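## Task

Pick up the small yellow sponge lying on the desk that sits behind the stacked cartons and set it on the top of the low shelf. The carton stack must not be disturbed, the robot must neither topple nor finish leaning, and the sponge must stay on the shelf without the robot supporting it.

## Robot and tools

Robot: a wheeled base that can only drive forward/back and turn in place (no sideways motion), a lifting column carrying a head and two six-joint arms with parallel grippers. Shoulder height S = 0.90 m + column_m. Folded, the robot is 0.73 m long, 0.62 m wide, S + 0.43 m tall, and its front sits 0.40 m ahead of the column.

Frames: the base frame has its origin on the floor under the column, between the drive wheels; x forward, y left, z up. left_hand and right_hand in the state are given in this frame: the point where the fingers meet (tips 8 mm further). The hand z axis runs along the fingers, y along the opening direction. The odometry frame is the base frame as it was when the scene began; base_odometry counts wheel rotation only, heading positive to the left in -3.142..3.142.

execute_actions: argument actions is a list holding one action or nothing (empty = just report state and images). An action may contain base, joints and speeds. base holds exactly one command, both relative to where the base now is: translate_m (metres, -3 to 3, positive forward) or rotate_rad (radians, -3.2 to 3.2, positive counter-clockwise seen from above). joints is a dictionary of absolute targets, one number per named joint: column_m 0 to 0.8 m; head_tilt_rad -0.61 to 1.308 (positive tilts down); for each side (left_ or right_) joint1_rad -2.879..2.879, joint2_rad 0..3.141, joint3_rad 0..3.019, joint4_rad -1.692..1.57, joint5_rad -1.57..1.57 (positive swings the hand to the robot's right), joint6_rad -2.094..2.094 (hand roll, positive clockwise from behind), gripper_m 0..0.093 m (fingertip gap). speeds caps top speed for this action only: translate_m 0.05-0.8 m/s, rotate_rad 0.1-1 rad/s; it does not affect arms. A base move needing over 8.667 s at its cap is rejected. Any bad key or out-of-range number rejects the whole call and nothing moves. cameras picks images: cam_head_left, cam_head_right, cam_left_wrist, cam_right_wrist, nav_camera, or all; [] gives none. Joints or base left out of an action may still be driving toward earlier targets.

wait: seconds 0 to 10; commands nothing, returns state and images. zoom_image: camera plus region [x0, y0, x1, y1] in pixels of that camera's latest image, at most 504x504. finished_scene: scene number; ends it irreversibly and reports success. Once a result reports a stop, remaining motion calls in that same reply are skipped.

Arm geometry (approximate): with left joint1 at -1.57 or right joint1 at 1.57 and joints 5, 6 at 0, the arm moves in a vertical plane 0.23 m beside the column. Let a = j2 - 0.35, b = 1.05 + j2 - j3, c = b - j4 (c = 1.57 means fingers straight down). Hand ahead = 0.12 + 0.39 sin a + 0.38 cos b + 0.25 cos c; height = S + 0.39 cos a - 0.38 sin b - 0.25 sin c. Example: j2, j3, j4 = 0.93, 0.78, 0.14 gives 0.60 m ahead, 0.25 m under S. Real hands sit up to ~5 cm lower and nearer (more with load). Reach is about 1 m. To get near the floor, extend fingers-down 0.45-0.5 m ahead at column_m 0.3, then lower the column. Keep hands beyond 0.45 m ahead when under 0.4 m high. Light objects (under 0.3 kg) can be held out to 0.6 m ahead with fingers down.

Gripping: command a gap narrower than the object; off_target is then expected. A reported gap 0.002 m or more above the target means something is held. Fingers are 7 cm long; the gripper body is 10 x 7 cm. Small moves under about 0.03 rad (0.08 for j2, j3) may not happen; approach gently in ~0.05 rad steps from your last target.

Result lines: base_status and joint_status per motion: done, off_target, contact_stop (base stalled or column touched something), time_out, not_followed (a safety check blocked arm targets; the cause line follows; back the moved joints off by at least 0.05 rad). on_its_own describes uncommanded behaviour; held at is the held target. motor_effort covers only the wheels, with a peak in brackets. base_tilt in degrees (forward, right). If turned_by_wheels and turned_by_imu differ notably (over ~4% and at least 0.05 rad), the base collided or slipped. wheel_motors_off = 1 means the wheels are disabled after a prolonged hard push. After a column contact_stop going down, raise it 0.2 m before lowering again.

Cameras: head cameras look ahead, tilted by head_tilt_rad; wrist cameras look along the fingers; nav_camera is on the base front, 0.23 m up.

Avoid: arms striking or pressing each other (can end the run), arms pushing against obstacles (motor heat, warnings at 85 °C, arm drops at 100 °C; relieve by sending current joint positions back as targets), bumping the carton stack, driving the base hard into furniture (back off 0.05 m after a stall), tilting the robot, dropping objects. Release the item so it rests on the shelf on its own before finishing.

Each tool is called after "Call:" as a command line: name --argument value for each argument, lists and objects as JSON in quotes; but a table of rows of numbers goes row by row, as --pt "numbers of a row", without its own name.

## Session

Call:
execute_actions --actions '[]'

Scene clock: 0.00 s.
base_odometry: x=+0.000 y=+0.000 heading=+0.000 (m, m, rad; odometry frame)
turned_by_wheels: +0.000 (rad since the last result)
turned_by_imu: +0.000 (rad since the last result)
base_tilt: forward=+0.2 right=+0.3 (deg)
base_status: not commanded
joint_positions: column_m=+0.551 head_tilt_rad=+0.893 left_joint1_rad=-1.587 left_joint2_rad=+0.896 left_joint3_rad=+0.392 left_joint4_rad=-0.939 left_joint5_rad=+0.030 left_joint6_rad=-0.051 left_gripper_m=+0.094 right_joint1_rad=+1.583 right_joint2_rad=+0.844 right_joint3_rad=+0.428 right_joint4_rad=-0.917 right_joint5_rad=+0.010 right_joint6_rad=+0.068 right_gripper_m=+0.095
joint_status: not commanded
wheel_motors_off: 0
motor_effort: left_wheel=+2 right_wheel=+3 (%)
left_hand: x=+0.1368 y=+0.2162 z=+1.2510 quat_wxyz=(+0.444, +0.022, -0.896, +0.006) (m; base frame)
right_hand: x=+0.1708 y=-0.2244 z=+1.2424 quat_wxyz=(+0.393, -0.024, -0.919, +0.014) (m; base frame)
pictures: cam_head_left, cam_head_right, cam_left_wrist, cam_right_wrist, nav_camera
Images, in order (width x height): cam_head_left 896x504, cam_head_right 896x504, cam_left_wrist 616x616, cam_right_wrist 616x616, nav_camera 896x504.

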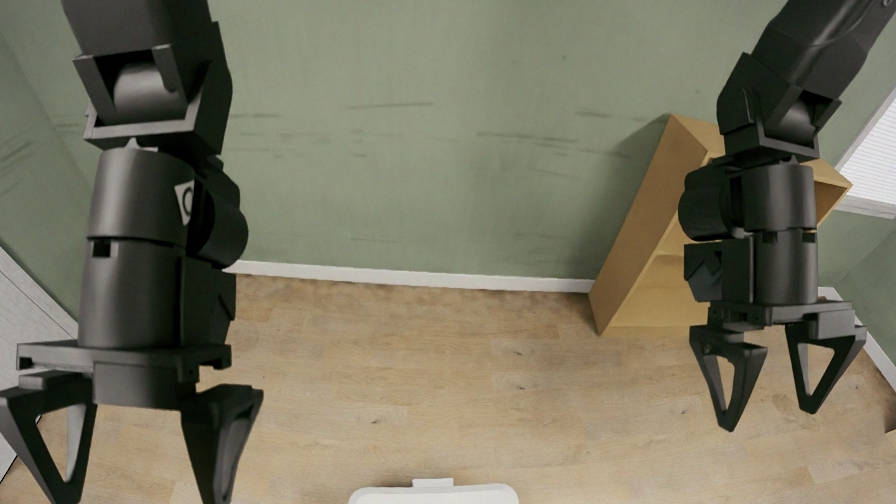

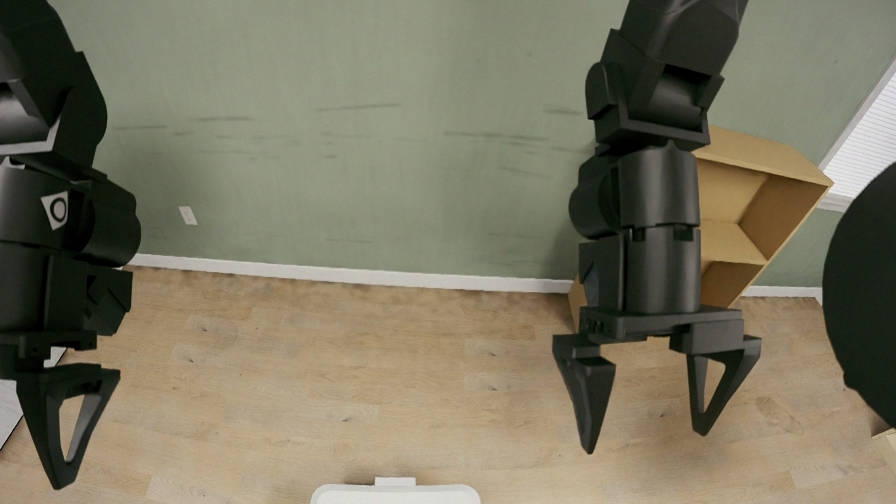

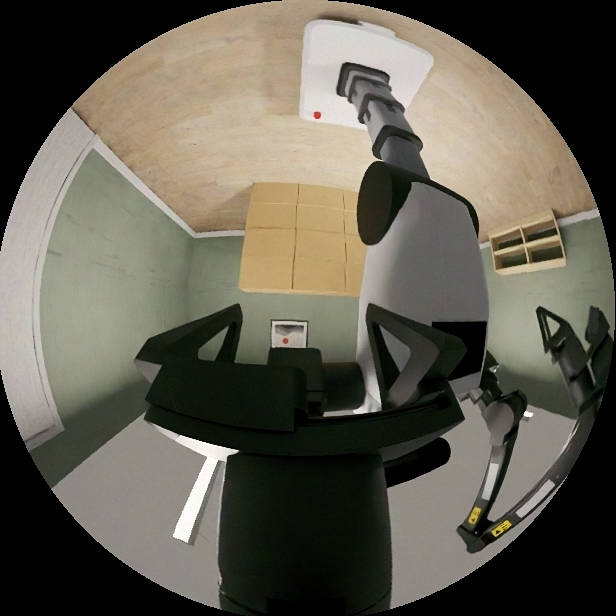

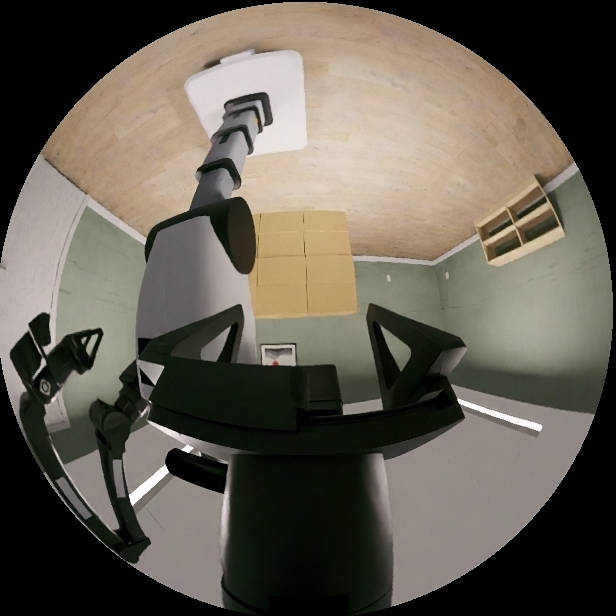

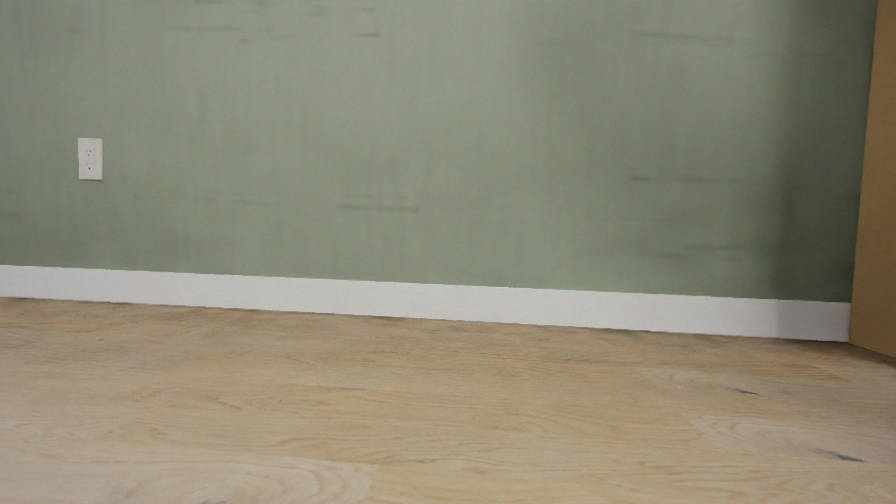

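Same layout; head toward the open side.

Call:
execute_actions --actions '[{"base":{"rotate_rad":-2.3},"joints":{"column_m":0.45,"head_tilt_rad":0.7}}]' --cameras '["cam_head_left","nav_camera"]'

Scene clock: 4.33 s.
base_odometry: x=+0.000 y=+0.000 heading=-2.299 (m, m, rad; odometry frame)
turned_by_wheels: -2.299 (rad since the last result)
turned_by_imu: -2.285 (rad since the last result)
base_tilt: forward=+0.2 right=+0.4 (deg)
base_status: done
joint_positions: column_m=+0.450 head_tilt_rad=+0.717 left_joint1_rad=-1.587 left_joint2_rad=+0.896 left_joint3_rad=+0.392 left_joint4_rad=-0.939 left_joint5_rad=+0.030 left_joint6_rad=-0.051 left_gripper_m=+0.094 right_joint1_rad=+1.583 right_joint2_rad=+0.844 right_joint3_rad=+0.428 right_joint4_rad=-0.917 right_joint5_rad=+0.010 right_joint6_rad=+0.068 right_gripper_m=+0.095
joint_status: all done
wheel_motors_off: 0
motor_effort: left_wheel=+5(46) right_wheel=-4(41) (%)
left_hand: x=+0.1368 y=+0.2162 z=+1.1497 quat_wxyz=(+0.444, +0.022, -0.896, +0.006) (m; base frame)
right_hand: x=+0.1708 y=-0.2244 z=+1.1411 quat_wxyz=(+0.393, -0.024, -0.919, +0.014) (m; base frame)
pictures: cam_head_left, nav_camera
Images, in order (width x height): cam_head_left 896x504, nav_camera 896x504.

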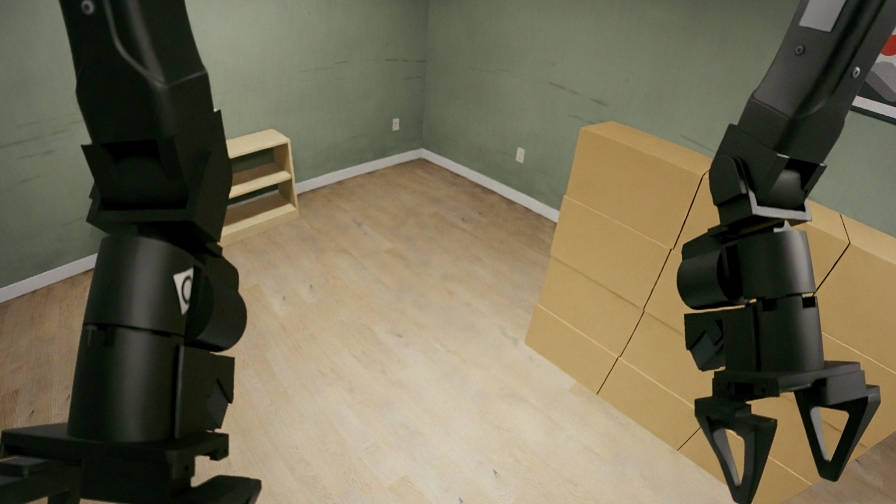

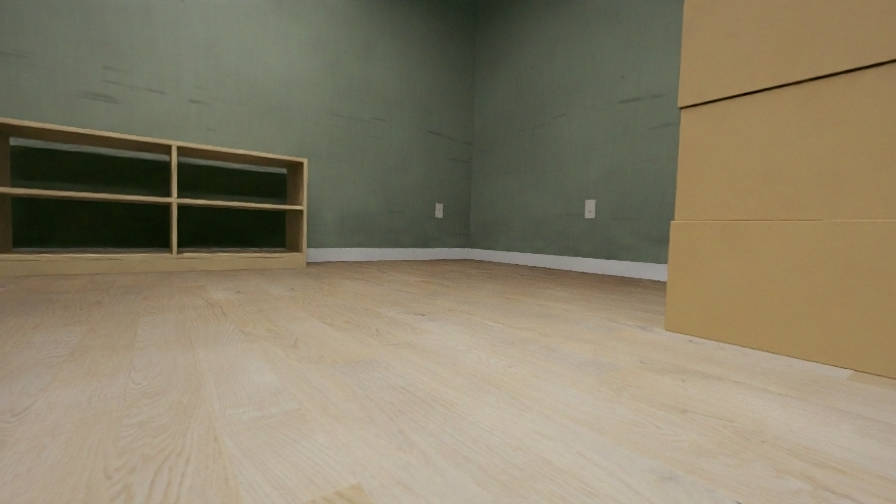

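Call:
execute_actions --actions '[{"base":{"translate_m":2.4},"joints":{"head_tilt_rad":0.9}}]' --cameras '["cam_head_left"]'

Call:
execute_actions --actions '[{"base":{"rotate_rad":-2.42}}]' --cameras '["cam_head_left","cam_head_right","nav_camera"]'

Scene clock: 9.97 s.
base_odometry: x=-1.598 y=-1.791 heading=-2.299 (m, m, rad; odometry frame)
turned_by_wheels: +0.000 (rad since the last result)
turned_by_imu: -0.007 (rad since the last result)
base_tilt: forward=+0.2 right=+0.4 (deg)
base_status: done
joint_positions: column_m=+0.450 head_tilt_rad=+0.902 left_joint1_rad=-1.587 left_joint2_rad=+0.896 left_joint3_rad=+0.391 left_joint4_rad=-0.939 left_joint5_rad=+0.030 left_joint6_rad=-0.051 left_gripper_m=+0.094 right_joint1_rad=+1.583 right_joint2_rad=+0.844 right_joint3_rad=+0.429 right_joint4_rad=-0.917 right_joint5_rad=+0.010 right_joint6_rad=+0.068 right_gripper_m=+0.095
joint_status: all done
wheel_motors_off: 0
motor_effort: left_wheel=-1(53) right_wheel=+0(47) (%)
left_hand: x=+0.1362 y=+0.2162 z=+1.1499 quat_wxyz=(+0.445, +0.022, -0.895, +0.006) (m; base frame)
right_hand: x=+0.1713 y=-0.2244 z=+1.1410 quat_wxyz=(+0.393, -0.024, -0.919, +0.014) (m; base frame)
pictures: cam_head_left
Images, in order (width x height): cam_head_left 896x504.

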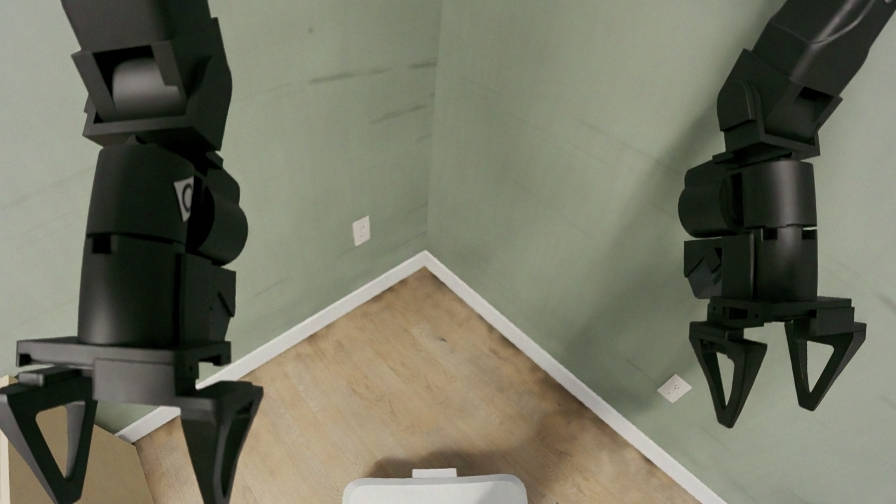

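Scene clock: 13.97 s.
base_odometry: x=-1.598 y=-1.791 heading=+1.565 (m, m, rad; odometry frame)
turned_by_wheels: -2.419 (rad since the last result)
turned_by_imu: -2.405 (rad since the last result)
base_tilt: forward=+0.2 right=+0.4 (deg)
base_status: done
joint_positions: column_m=+0.450 head_tilt_rad=+0.902 left_joint1_rad=-1.587 left_joint2_rad=+0.896 left_joint3_rad=+0.391 left_joint4_rad=-0.939 left_joint5_rad=+0.030 left_joint6_rad=-0.051 left_gripper_m=+0.094 right_joint1_rad=+1.583 right_joint2_rad=+0.844 right_joint3_rad=+0.429 right_joint4_rad=-0.917 right_joint5_rad=+0.010 right_joint6_rad=+0.068 right_gripper_m=+0.095
joint_status: not commanded
wheel_motors_off: 0
motor_effort: left_wheel=+4(45) right_wheel=-4(47) (%)
left_hand: x=+0.1362 y=+0.2162 z=+1.1499 quat_wxyz=(+0.445, +0.022, -0.895, +0.006) (m; base frame)
right_hand: x=+0.1713 y=-0.2244 z=+1.1410 quat_wxyz=(+0.393, -0.024, -0.919, +0.014) (m; base frame)
pictures: cam_head_left, cam_head_right, nav_camera
Images, in order (width x height): cam_head_left 896x504, cam_head_right 896x504, nav_camera 896x504.

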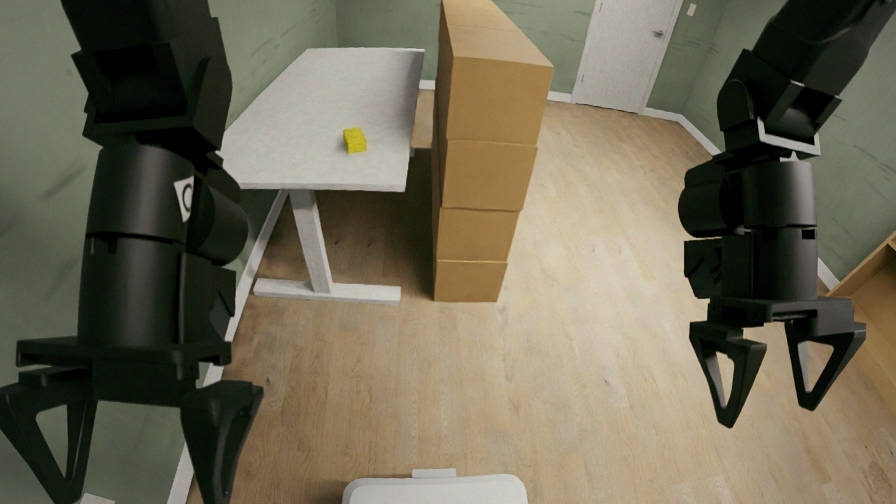

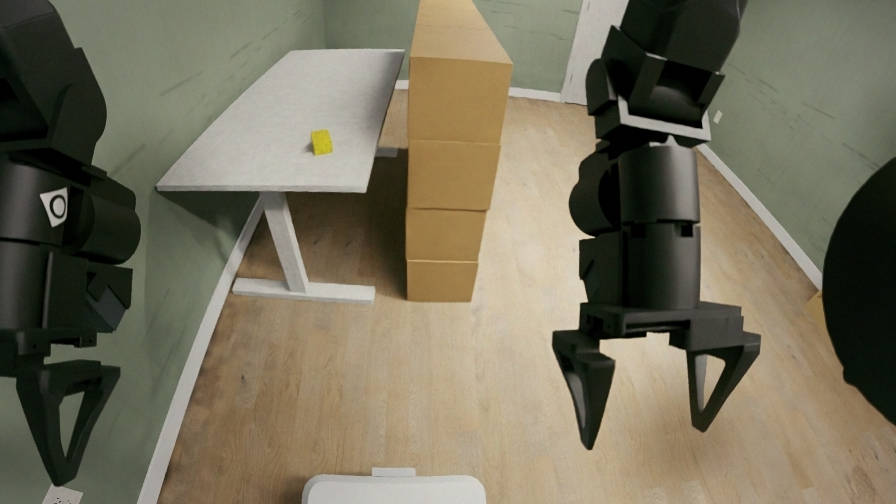

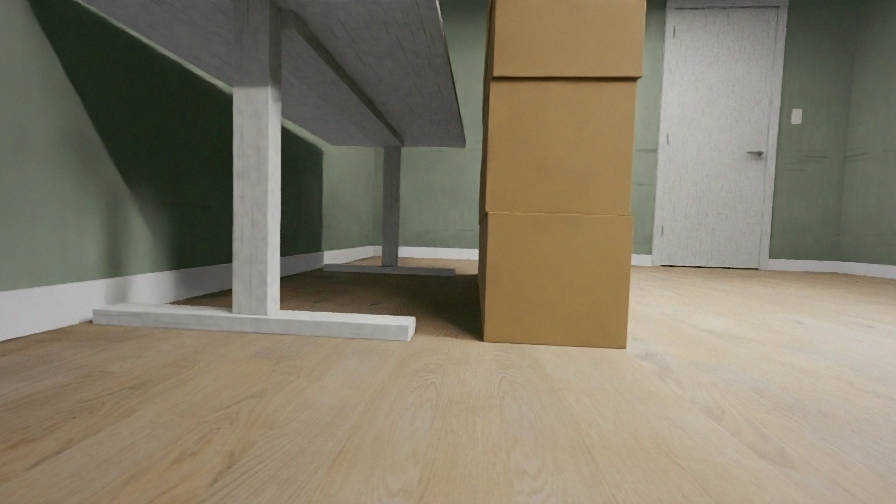

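Call:
execute_actions --actions '[{"base":{"rotate_rad":0.04},"joints":{"column_m":0.31,"left_joint2_rad":1.55,"left_joint3_rad":1.95,"left_joint4_rad":-0.92,"left_joint5_rad":0,"left_joint6_rad":0}}]' --cameras '[]'

Call:
execute_actions --actions '[{"base":{"translate_m":0.48}}]' --cameras '["cam_head_left","cam_left_wrist"]'

Scene clock: 16.77 s.
base_odometry: x=-1.598 y=-1.791 heading=+1.604 (m, m, rad; odometry frame)
turned_by_wheels: +0.039 (rad since the last result)
turned_by_imu: +0.040 (rad since the last result)
base_tilt: forward=+0.2 right=+0.3 (deg)
base_status: done
joint_positions: column_m=+0.310 head_tilt_rad=+0.902 left_joint1_rad=-1.587 left_joint2_rad=+1.553 left_joint3_rad=+1.920 left_joint4_rad=-0.922 left_joint5_rad=+0.002 left_joint6_rad=-0.006 left_gripper_m=+0.094 right_joint1_rad=+1.583 right_joint2_rad=+0.844 right_joint3_rad=+0.429 right_joint4_rad=-0.917 right_joint5_rad=+0.010 right_joint6_rad=+0.068 right_gripper_m=+0.095
joint_status: all done
wheel_motors_off: 0
motor_effort: left_wheel=-7(14) right_wheel=+5(14) (%)
left_hand: x=+0.7725 y=+0.2137 z=+0.8635 quat_wxyz=(+0.016, -0.001, -1.000, +0.008) (m; base frame)
right_hand: x=+0.1713 y=-0.2244 z=+1.0010 quat_wxyz=(+0.393, -0.024, -0.919, +0.014) (m; base frame)
pictures: none
No camera images: the call's "cameras" was empty. Leave "cameras" out to get every camera's image.

Scene clock: 19.20 s.
base_odometry: x=-1.614 y=-1.311 heading=+1.603 (m, m, rad; odometry frame)
turned_by_wheels: -0.002 (rad since the last result)
turned_by_imu: -0.003 (rad since the last result)
base_tilt: forward=+0.2 right=+0.4 (deg)
base_status: done
joint_positions: column_m=+0.310 head_tilt_rad=+0.902 left_joint1_rad=-1.587 left_joint2_rad=+1.553 left_joint3_rad=+1.920 left_joint4_rad=-0.922 left_joint5_rad=+0.002 left_joint6_rad=-0.006 left_gripper_m=+0.094 right_joint1_rad=+1.583 right_joint2_rad=+0.844 right_joint3_rad=+0.430 right_joint4_rad=-0.917 right_joint5_rad=+0.010 right_joint6_rad=+0.068 right_gripper_m=+0.095
joint_status: not commanded
wheel_motors_off: 0
motor_effort: left_wheel=-1(46) right_wheel=+0(57) (%)
left_hand: x=+0.7726 y=+0.2137 z=+0.8635 quat_wxyz=(+0.016, -0.001, -1.000, +0.008) (m; base frame)
right_hand: x=+0.1717 y=-0.2244 z=+1.0009 quat_wxyz=(+0.393, -0.024, -0.919, +0.014) (m; base frame)
pictures: cam_head_left, cam_left_wrist
Images, in order (width x height): cam_head_left 896x504, cam_left_wrist 616x616.

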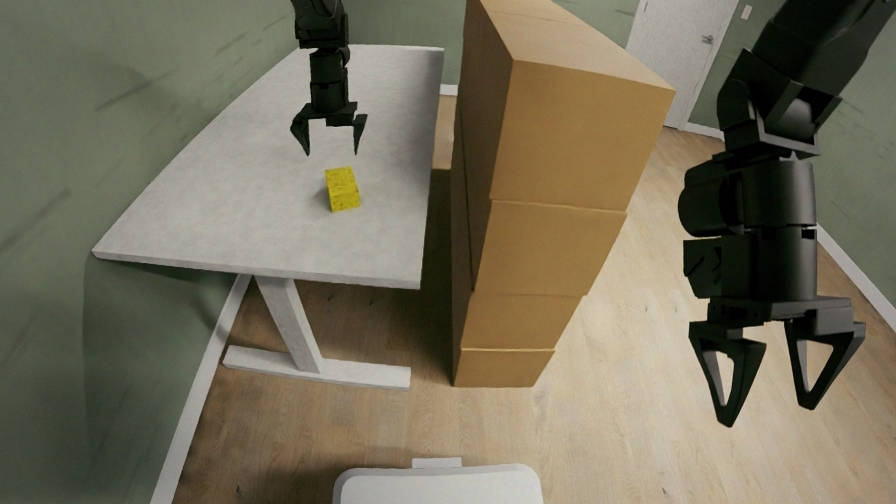

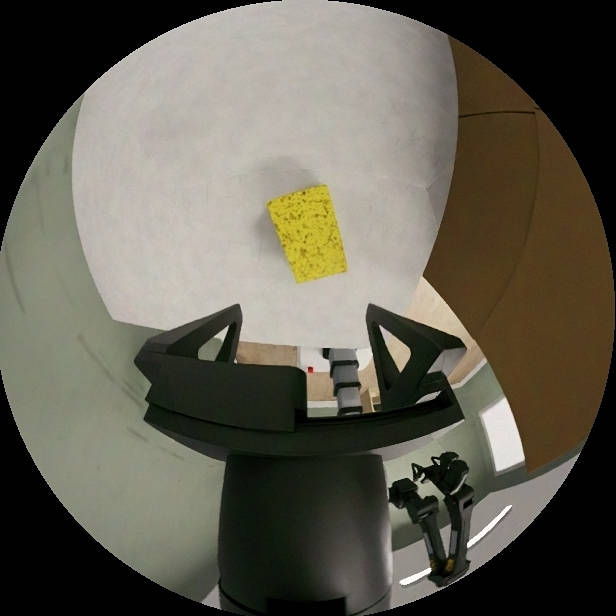

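Call:
execute_actions --actions '[{"base":{"translate_m":0.018},"joints":{"column_m":0.225,"left_joint6_rad":-0.3}}]' --cameras '["cam_head_left","cam_left_wrist"]'

Scene clock: 21.13 s.
base_odometry: x=-1.614 y=-1.293 heading=+1.602 (m, m, rad; odometry frame)
turned_by_wheels: -0.001 (rad since the last result)
turned_by_imu: +0.000 (rad since the last result)
base_tilt: forward=+0.2 right=+0.3 (deg)
base_status: done
joint_positions: column_m=+0.225 head_tilt_rad=+0.902 left_joint1_rad=-1.587 left_joint2_rad=+1.553 left_joint3_rad=+1.920 left_joint4_rad=-0.922 left_joint5_rad=+0.002 left_joint6_rad=-0.293 left_gripper_m=+0.094 right_joint1_rad=+1.583 right_joint2_rad=+0.843 right_joint3_rad=+0.429 right_joint4_rad=-0.917 right_joint5_rad=+0.010 right_joint6_rad=+0.068 right_gripper_m=+0.095
joint_status: all done
wheel_motors_off: 0
motor_effort: left_wheel=+0(35) right_wheel=+1(29) (%)
left_hand: x=+0.7730 y=+0.2137 z=+0.7787 quat_wxyz=(+0.016, +0.142, -0.990, +0.006) (m; base frame)
right_hand: x=+0.1716 y=-0.2244 z=+0.9161 quat_wxyz=(+0.392, -0.024, -0.919, +0.014) (m; base frame)
pictures: cam_head_left, cam_left_wrist
Images, in order (width x height): cam_head_left 896x504, cam_left_wrist 616x616.

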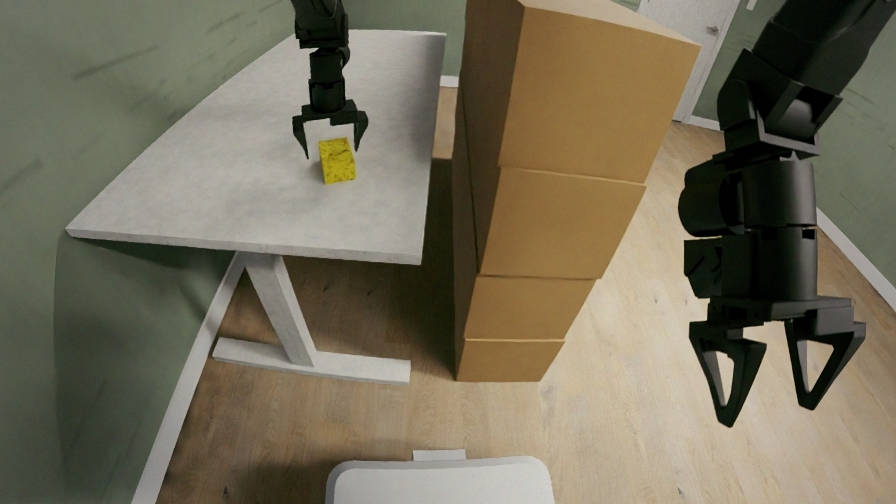

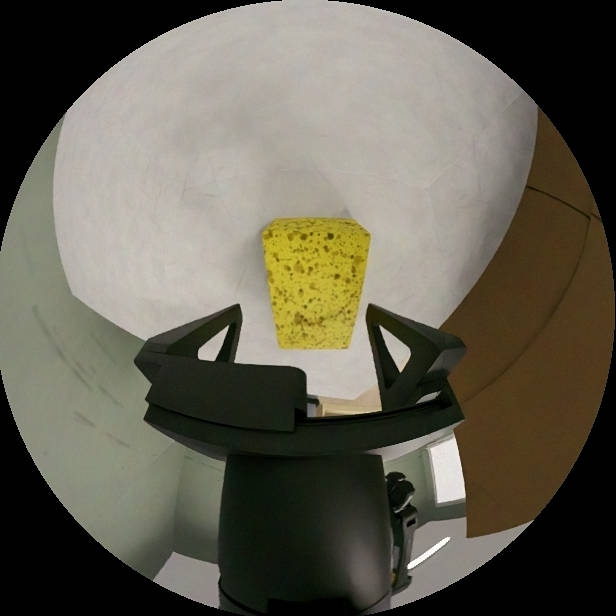

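Call:
execute_actions --actions '[{"joints":{"column_m":0.196}}]' --cameras '[]'

Call:
execute_actions --actions '[{"joints":{"left_gripper_m":0.035}}]' --cameras '["cam_head_left","cam_left_wrist"]'

Scene clock: 22.43 s.
base_odometry: x=-1.614 y=-1.293 heading=+1.602 (m, m, rad; odometry frame)
turned_by_wheels: +0.000 (rad since the last result)
turned_by_imu: +0.000 (rad since the last result)
base_tilt: forward=+0.2 right=+0.4 (deg)
base_status: not commanded
joint_positions: column_m=+0.196 head_tilt_rad=+0.902 left_joint1_rad=-1.587 left_joint2_rad=+1.553 left_joint3_rad=+1.920 left_joint4_rad=-0.922 left_joint5_rad=+0.002 left_joint6_rad=-0.293 left_gripper_m=+0.094 right_joint1_rad=+1.583 right_joint2_rad=+0.843 right_joint3_rad=+0.429 right_joint4_rad=-0.917 right_joint5_rad=+0.010 right_joint6_rad=+0.068 right_gripper_m=+0.095
joint_status: all done
wheel_motors_off: 0
motor_effort: left_wheel=-1(1) right_wheel=+1(0) (%)
left_hand: x=+0.7730 y=+0.2137 z=+0.7497 quat_wxyz=(+0.016, +0.142, -0.990, +0.006) (m; base frame)
right_hand: x=+0.1716 y=-0.2244 z=+0.8871 quat_wxyz=(+0.392, -0.024, -0.919, +0.014) (m; base frame)
pictures: none
No camera images: the call's "cameras" was empty. Leave "cameras" out to get every camera's image.

Scene clock: 23.07 s.
base_odometry: x=-1.614 y=-1.293 heading=+1.602 (m, m, rad; odometry frame)
turned_by_wheels: +0.000 (rad since the last result)
turned_by_imu: +0.000 (rad since the last result)
base_tilt: forward=+0.2 right=+0.3 (deg)
base_status: not commanded
joint_positions: column_m=+0.196 head_tilt_rad=+0.902 left_joint1_rad=-1.587 left_joint2_rad=+1.553 left_joint3_rad=+1.920 left_joint4_rad=-0.922 left_joint5_rad=+0.002 left_joint6_rad=-0.293 left_gripper_m=+0.059 right_joint1_rad=+1.583 right_joint2_rad=+0.843 right_joint3_rad=+0.429 right_joint4_rad=-0.917 right_joint5_rad=+0.010 right_joint6_rad=+0.068 right_gripper_m=+0.095
joint_status: left_gripper_m off_target (ended at +0.059, target +0.035)
wheel_motors_off: 0
motor_effort: left_wheel=-1(1) right_wheel=+0(1) (%)
left_hand: x=+0.7730 y=+0.2137 z=+0.7497 quat_wxyz=(+0.016, +0.142, -0.990, +0.006) (m; base frame)
right_hand: x=+0.1716 y=-0.2244 z=+0.8871 quat_wxyz=(+0.392, -0.024, -0.919, +0.014) (m; base frame)
pictures: cam_head_left, cam_left_wrist
Images, in order (width x height): cam_head_left 896x504, cam_left_wrist 616x616.

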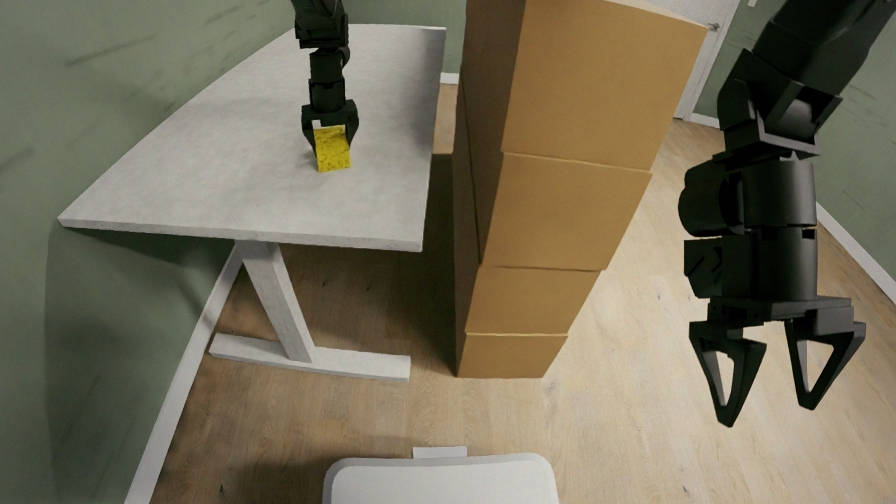

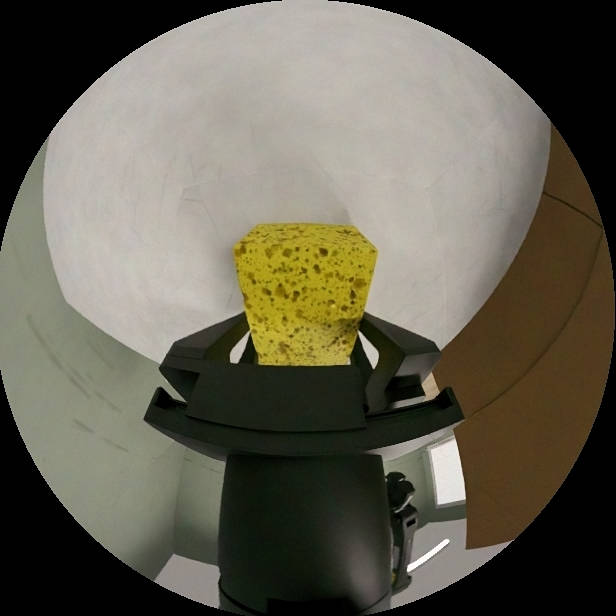

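Call:
execute_actions --actions '[{"joints":{"column_m":0.235}}]' --cameras '[]'

Call:
execute_actions --actions '[{"base":{"translate_m":-0.43}}]' --cameras '[]'

Call:
execute_actions --actions '[{"base":{"rotate_rad":-2.63},"joints":{"column_m":0.16}}]' --cameras '["cam_head_left","cam_left_wrist","nav_camera"]'

Scene clock: 24.73 s.
base_odometry: x=-1.614 y=-1.293 heading=+1.602 (m, m, rad; odometry frame)
turned_by_wheels: +0.000 (rad since the last result)
turned_by_imu: +0.000 (rad since the last result)
base_tilt: forward=+0.2 right=+0.4 (deg)
base_status: not commanded
joint_positions: column_m=+0.235 head_tilt_rad=+0.902 left_joint1_rad=-1.587 left_joint2_rad=+1.553 left_joint3_rad=+1.920 left_joint4_rad=-0.922 left_joint5_rad=+0.002 left_joint6_rad=-0.293 left_gripper_m=+0.059 right_joint1_rad=+1.583 right_joint2_rad=+0.843 right_joint3_rad=+0.429 right_joint4_rad=-0.917 right_joint5_rad=+0.010 right_joint6_rad=+0.068 right_gripper_m=+0.095
joint_status: all done
wheel_motors_off: 0
motor_effort: left_wheel=-1(1) right_wheel=+0(1) (%)
left_hand: x=+0.7730 y=+0.2137 z=+0.7886 quat_wxyz=(+0.016, +0.142, -0.990, +0.006) (m; base frame)
right_hand: x=+0.1716 y=-0.2244 z=+0.9259 quat_wxyz=(+0.392, -0.024, -0.919, +0.014) (m; base frame)
pictures: none
No camera images: the call's "cameras" was empty. Leave "cameras" out to get every camera's image.

Scene clock: 27.10 s.
base_odometry: x=-1.601 y=-1.723 heading=+1.600 (m, m, rad; odometry frame)
turned_by_wheels: -0.002 (rad since the last result)
turned_by_imu: -0.001 (rad since the last result)
base_tilt: forward=+0.2 right=+0.3 (deg)
base_status: done
joint_positions: column_m=+0.235 head_tilt_rad=+0.902 left_joint1_rad=-1.587 left_joint2_rad=+1.553 left_joint3_rad=+1.920 left_joint4_rad=-0.921 left_joint5_rad=+0.002 left_joint6_rad=-0.293 left_gripper_m=+0.059 right_joint1_rad=+1.583 right_joint2_rad=+0.842 right_joint3_rad=+0.425 right_joint4_rad=-0.917 right_joint5_rad=+0.010 right_joint6_rad=+0.068 right_gripper_m=+0.095
joint_status: not commanded
wheel_motors_off: 0
motor_effort: left_wheel=+0(32) right_wheel=+1(44) (%)
left_hand: x=+0.7731 y=+0.2137 z=+0.7886 quat_wxyz=(+0.016, +0.142, -0.990, +0.006) (m; base frame)
right_hand: x=+0.1696 y=-0.2244 z=+0.9264 quat_wxyz=(+0.394, -0.024, -0.919, +0.014) (m; base frame)
pictures: none
No camera images: the call's "cameras" was empty. Leave "cameras" out to get every camera's image.

Scene clock: 31.23 s.
base_odometry: x=-1.601 y=-1.723 heading=-1.029 (m, m, rad; odometry frame)
turned_by_wheels: -2.629 (rad since the last result)
turned_by_imu: -2.615 (rad since the last result)
base_tilt: forward=+0.2 right=+0.3 (deg)
base_status: done
joint_positions: column_m=+0.160 head_tilt_rad=+0.902 left_joint1_rad=-1.587 left_joint2_rad=+1.553 left_joint3_rad=+1.920 left_joint4_rad=-0.921 left_joint5_rad=+0.001 left_joint6_rad=-0.293 left_gripper_m=+0.059 right_joint1_rad=+1.583 right_joint2_rad=+0.842 right_joint3_rad=+0.428 right_joint4_rad=-0.917 right_joint5_rad=+0.010 right_joint6_rad=+0.068 right_gripper_m=+0.095
joint_status: all done
wheel_motors_off: 0
motor_effort: left_wheel=+5(52) right_wheel=-4(36) (%)
left_hand: x=+0.7731 y=+0.2142 z=+0.7137 quat_wxyz=(+0.016, +0.142, -0.990, +0.005) (m; base frame)
right_hand: x=+0.1711 y=-0.2244 z=+0.8513 quat_wxyz=(+0.393, -0.024, -0.919, +0.014) (m; base frame)
pictures: cam_head_left, cam_left_wrist, nav_camera
Images, in order (width x height): cam_head_left 896x504, cam_left_wrist 616x616, nav_camera 896x504.

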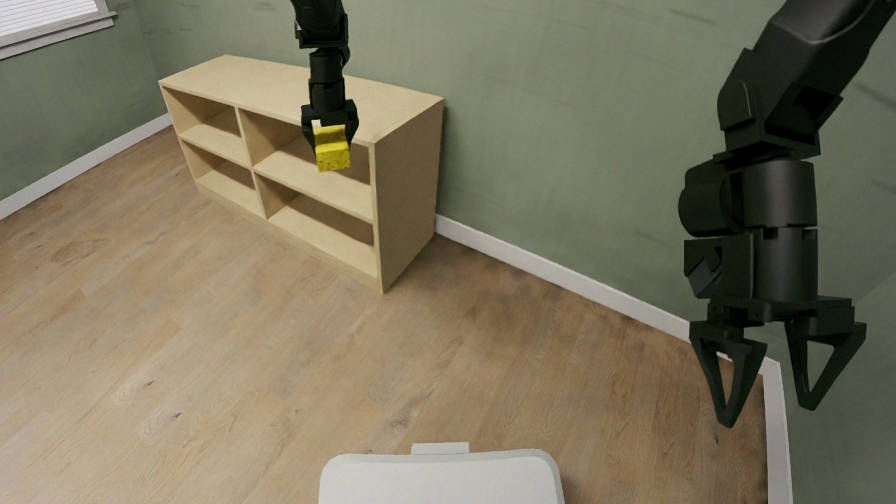

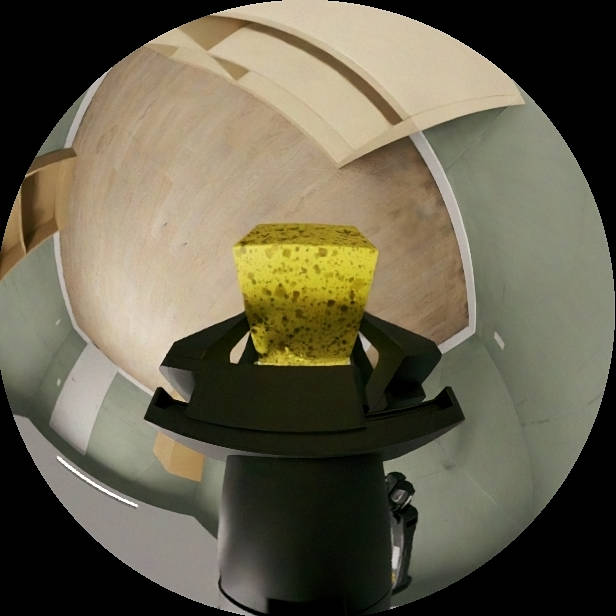

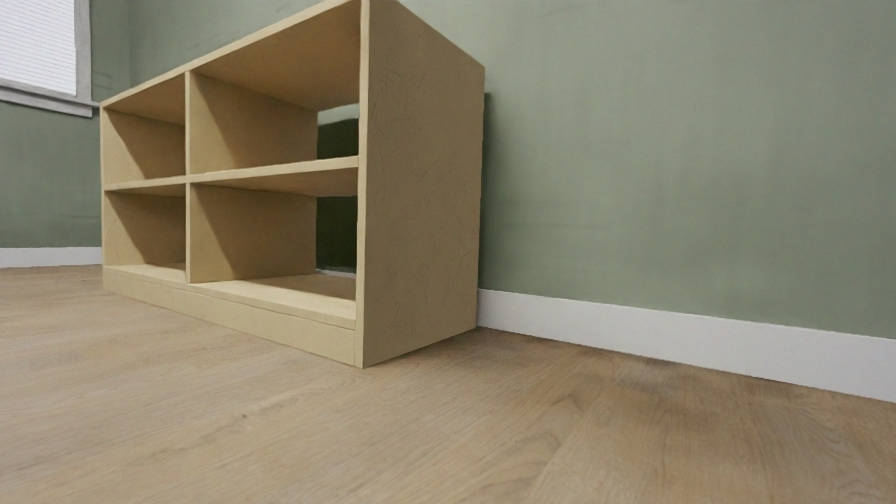

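Call:
execute_actions --actions '[{"base":{"translate_m":0.42},"joints":{"column_m":0.125}}]' --cameras '["cam_head_left","cam_left_wrist"]'

Scene clock: 33.80 s.
base_odometry: x=-1.384 y=-2.083 heading=-1.030 (m, m, rad; odometry frame)
turned_by_wheels: -0.001 (rad since the last result)
turned_by_imu: -0.002 (rad since the last result)
base_tilt: forward=+0.2 right=+0.3 (deg)
base_status: done
joint_positions: column_m=+0.125 head_tilt_rad=+0.902 left_joint1_rad=-1.587 left_joint2_rad=+1.553 left_joint3_rad=+1.920 left_joint4_rad=-0.921 left_joint5_rad=+0.001 left_joint6_rad=-0.293 left_gripper_m=+0.059 right_joint1_rad=+1.583 right_joint2_rad=+0.841 right_joint3_rad=+0.429 right_joint4_rad=-0.917 right_joint5_rad=+0.010 right_joint6_rad=+0.068 right_gripper_m=+0.095
joint_status: all done
wheel_motors_off: 0
motor_effort: left_wheel=-1(52) right_wheel=+1(46) (%)
left_hand: x=+0.7731 y=+0.2142 z=+0.6787 quat_wxyz=(+0.016, +0.142, -0.990, +0.005) (m; base frame)
right_hand: x=+0.1718 y=-0.2244 z=+0.8161 quat_wxyz=(+0.392, -0.024, -0.920, +0.014) (m; base frame)
pictures: cam_head_left, cam_left_wrist
Images, in order (width x height): cam_head_left 896x504, cam_left_wrist 616x616.

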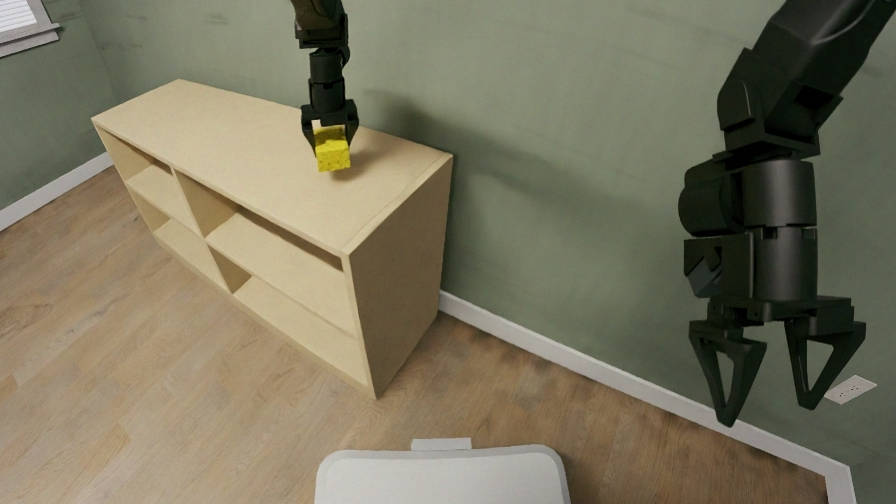

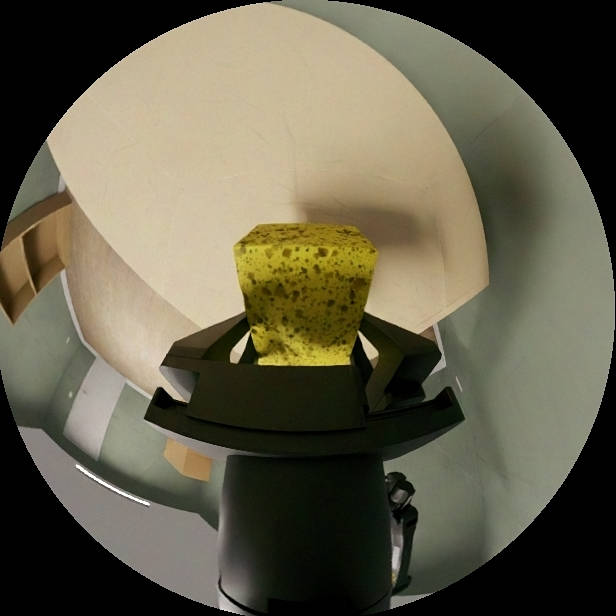

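Call:
execute_actions --actions '[{"joints":{"column_m":0.083}}]' --cameras '["cam_left_wrist"]'

Scene clock: 37.77 s.
base_odometry: x=-1.384 y=-2.083 heading=-1.030 (m, m, rad; odometry frame)
turned_by_wheels: +0.000 (rad since the last result)
turned_by_imu: +0.000 (rad since the last result)
base_tilt: forward=+0.3 right=+0.3 (deg)
base_status: not commanded
joint_positions: column_m=+0.083 head_tilt_rad=+0.902 left_joint1_rad=-1.587 left_joint2_rad=+1.549 left_joint3_rad=+1.920 left_joint4_rad=-0.922 left_joint5_rad=+0.001 left_joint6_rad=-0.293 left_gripper_m=+0.059 right_joint1_rad=+1.583 right_joint2_rad=+0.841 right_joint3_rad=+0.429 right_joint4_rad=-0.917 right_joint5_rad=+0.010 right_joint6_rad=+0.068 right_gripper_m=+0.095
joint_status: all done
wheel_motors_off: 0
motor_effort: left_wheel=-2(2) right_wheel=+2(2) (%)
left_hand: x=+0.7741 y=+0.2142 z=+0.6390 quat_wxyz=(+0.015, +0.142, -0.990, +0.005) (m; base frame)
right_hand: x=+0.1718 y=-0.2244 z=+0.7741 quat_wxyz=(+0.392, -0.024, -0.920, +0.014) (m; base frame)
pictures: cam_left_wrist
Images, in order (width x height): cam_left_wrist 616x616.

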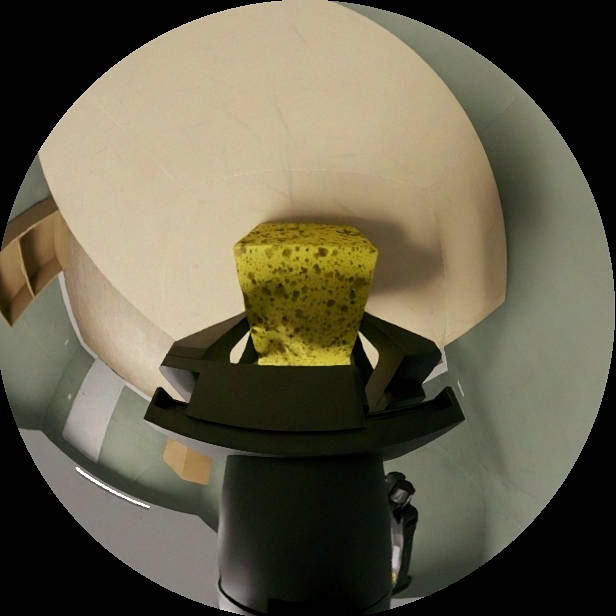

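Call:
execute_actions --actions '[{"joints":{"left_gripper_m":0.093}}]' --cameras '[]'

Call:
execute_actions --actions '[{"joints":{"column_m":0.14}}]' --cameras '["cam_head_left"]'

Scene clock: 38.77 s.
base_odometry: x=-1.384 y=-2.083 heading=-1.030 (m, m, rad; odometry frame)
turned_by_wheels: +0.000 (rad since the last result)
turned_by_imu: +0.000 (rad since the last result)
base_tilt: forward=+0.2 right=+0.3 (deg)
base_status: not commanded
joint_positions: column_m=+0.083 head_tilt_rad=+0.902 left_joint1_rad=-1.587 left_joint2_rad=+1.549 left_joint3_rad=+1.920 left_joint4_rad=-0.922 left_joint5_rad=+0.001 left_joint6_rad=-0.293 left_gripper_m=+0.093 right_joint1_rad=+1.583 right_joint2_rad=+0.841 right_joint3_rad=+0.429 right_joint4_rad=-0.917 right_joint5_rad=+0.010 right_joint6_rad=+0.068 right_gripper_m=+0.095
joint_status: all done
wheel_motors_off: 0
motor_effort: left_wheel=-2(2) right_wheel=+2(2) (%)
left_hand: x=+0.7741 y=+0.2142 z=+0.6390 quat_wxyz=(+0.015, +0.142, -0.990, +0.005) (m; base frame)
right_hand: x=+0.1718 y=-0.2244 z=+0.7741 quat_wxyz=(+0.392, -0.024, -0.920, +0.014) (m; base frame)
pictures: none
No camera images: the call's "cameras" was empty. Leave "cameras" out to get every camera's image.

Scene clock: 40.10 s.
base_odometry: x=-1.384 y=-2.083 heading=-1.030 (m, m, rad; odometry frame)
turned_by_wheels: +0.000 (rad since the last result)
turned_by_imu: +0.000 (rad since the last result)
base_tilt: forward=+0.3 right=+0.4 (deg)
base_status: not commanded
joint_positions: column_m=+0.140 head_tilt_rad=+0.902 left_joint1_rad=-1.587 left_joint2_rad=+1.549 left_joint3_rad=+1.920 left_joint4_rad=-0.922 left_joint5_rad=+0.001 left_joint6_rad=-0.293 left_gripper_m=+0.093 right_joint1_rad=+1.583 right_joint2_rad=+0.841 right_joint3_rad=+0.429 right_joint4_rad=-0.917 right_joint5_rad=+0.010 right_joint6_rad=+0.068 right_gripper_m=+0.095
joint_status: all done
wheel_motors_off: 0
motor_effort: left_wheel=-2(2) right_wheel=+2(2) (%)
left_hand: x=+0.7741 y=+0.2142 z=+0.6958 quat_wxyz=(+0.015, +0.142, -0.990, +0.005) (m; base frame)
right_hand: x=+0.1718 y=-0.2244 z=+0.8309 quat_wxyz=(+0.392, -0.024, -0.920, +0.014) (m; base frame)
pictures: cam_head_left
Images, in order (width x height): cam_head_left 896x504.

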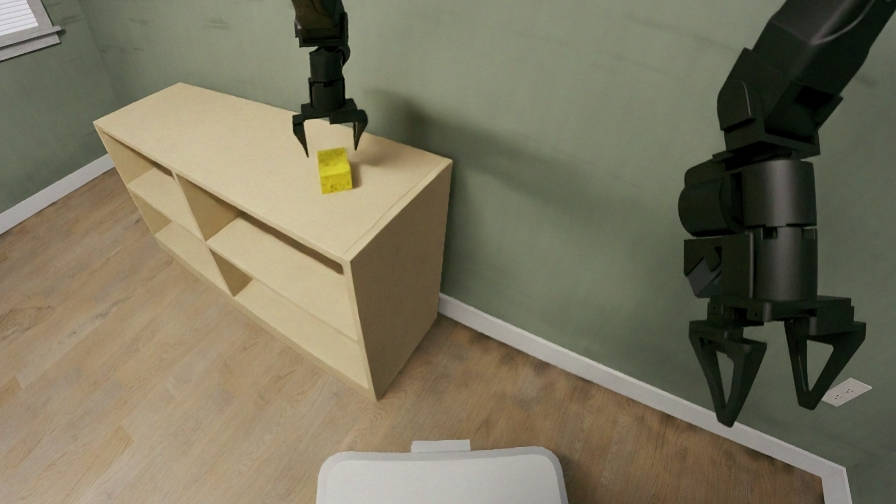

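Call:
finished_scene --scene 2

The scene is finished: the task was done.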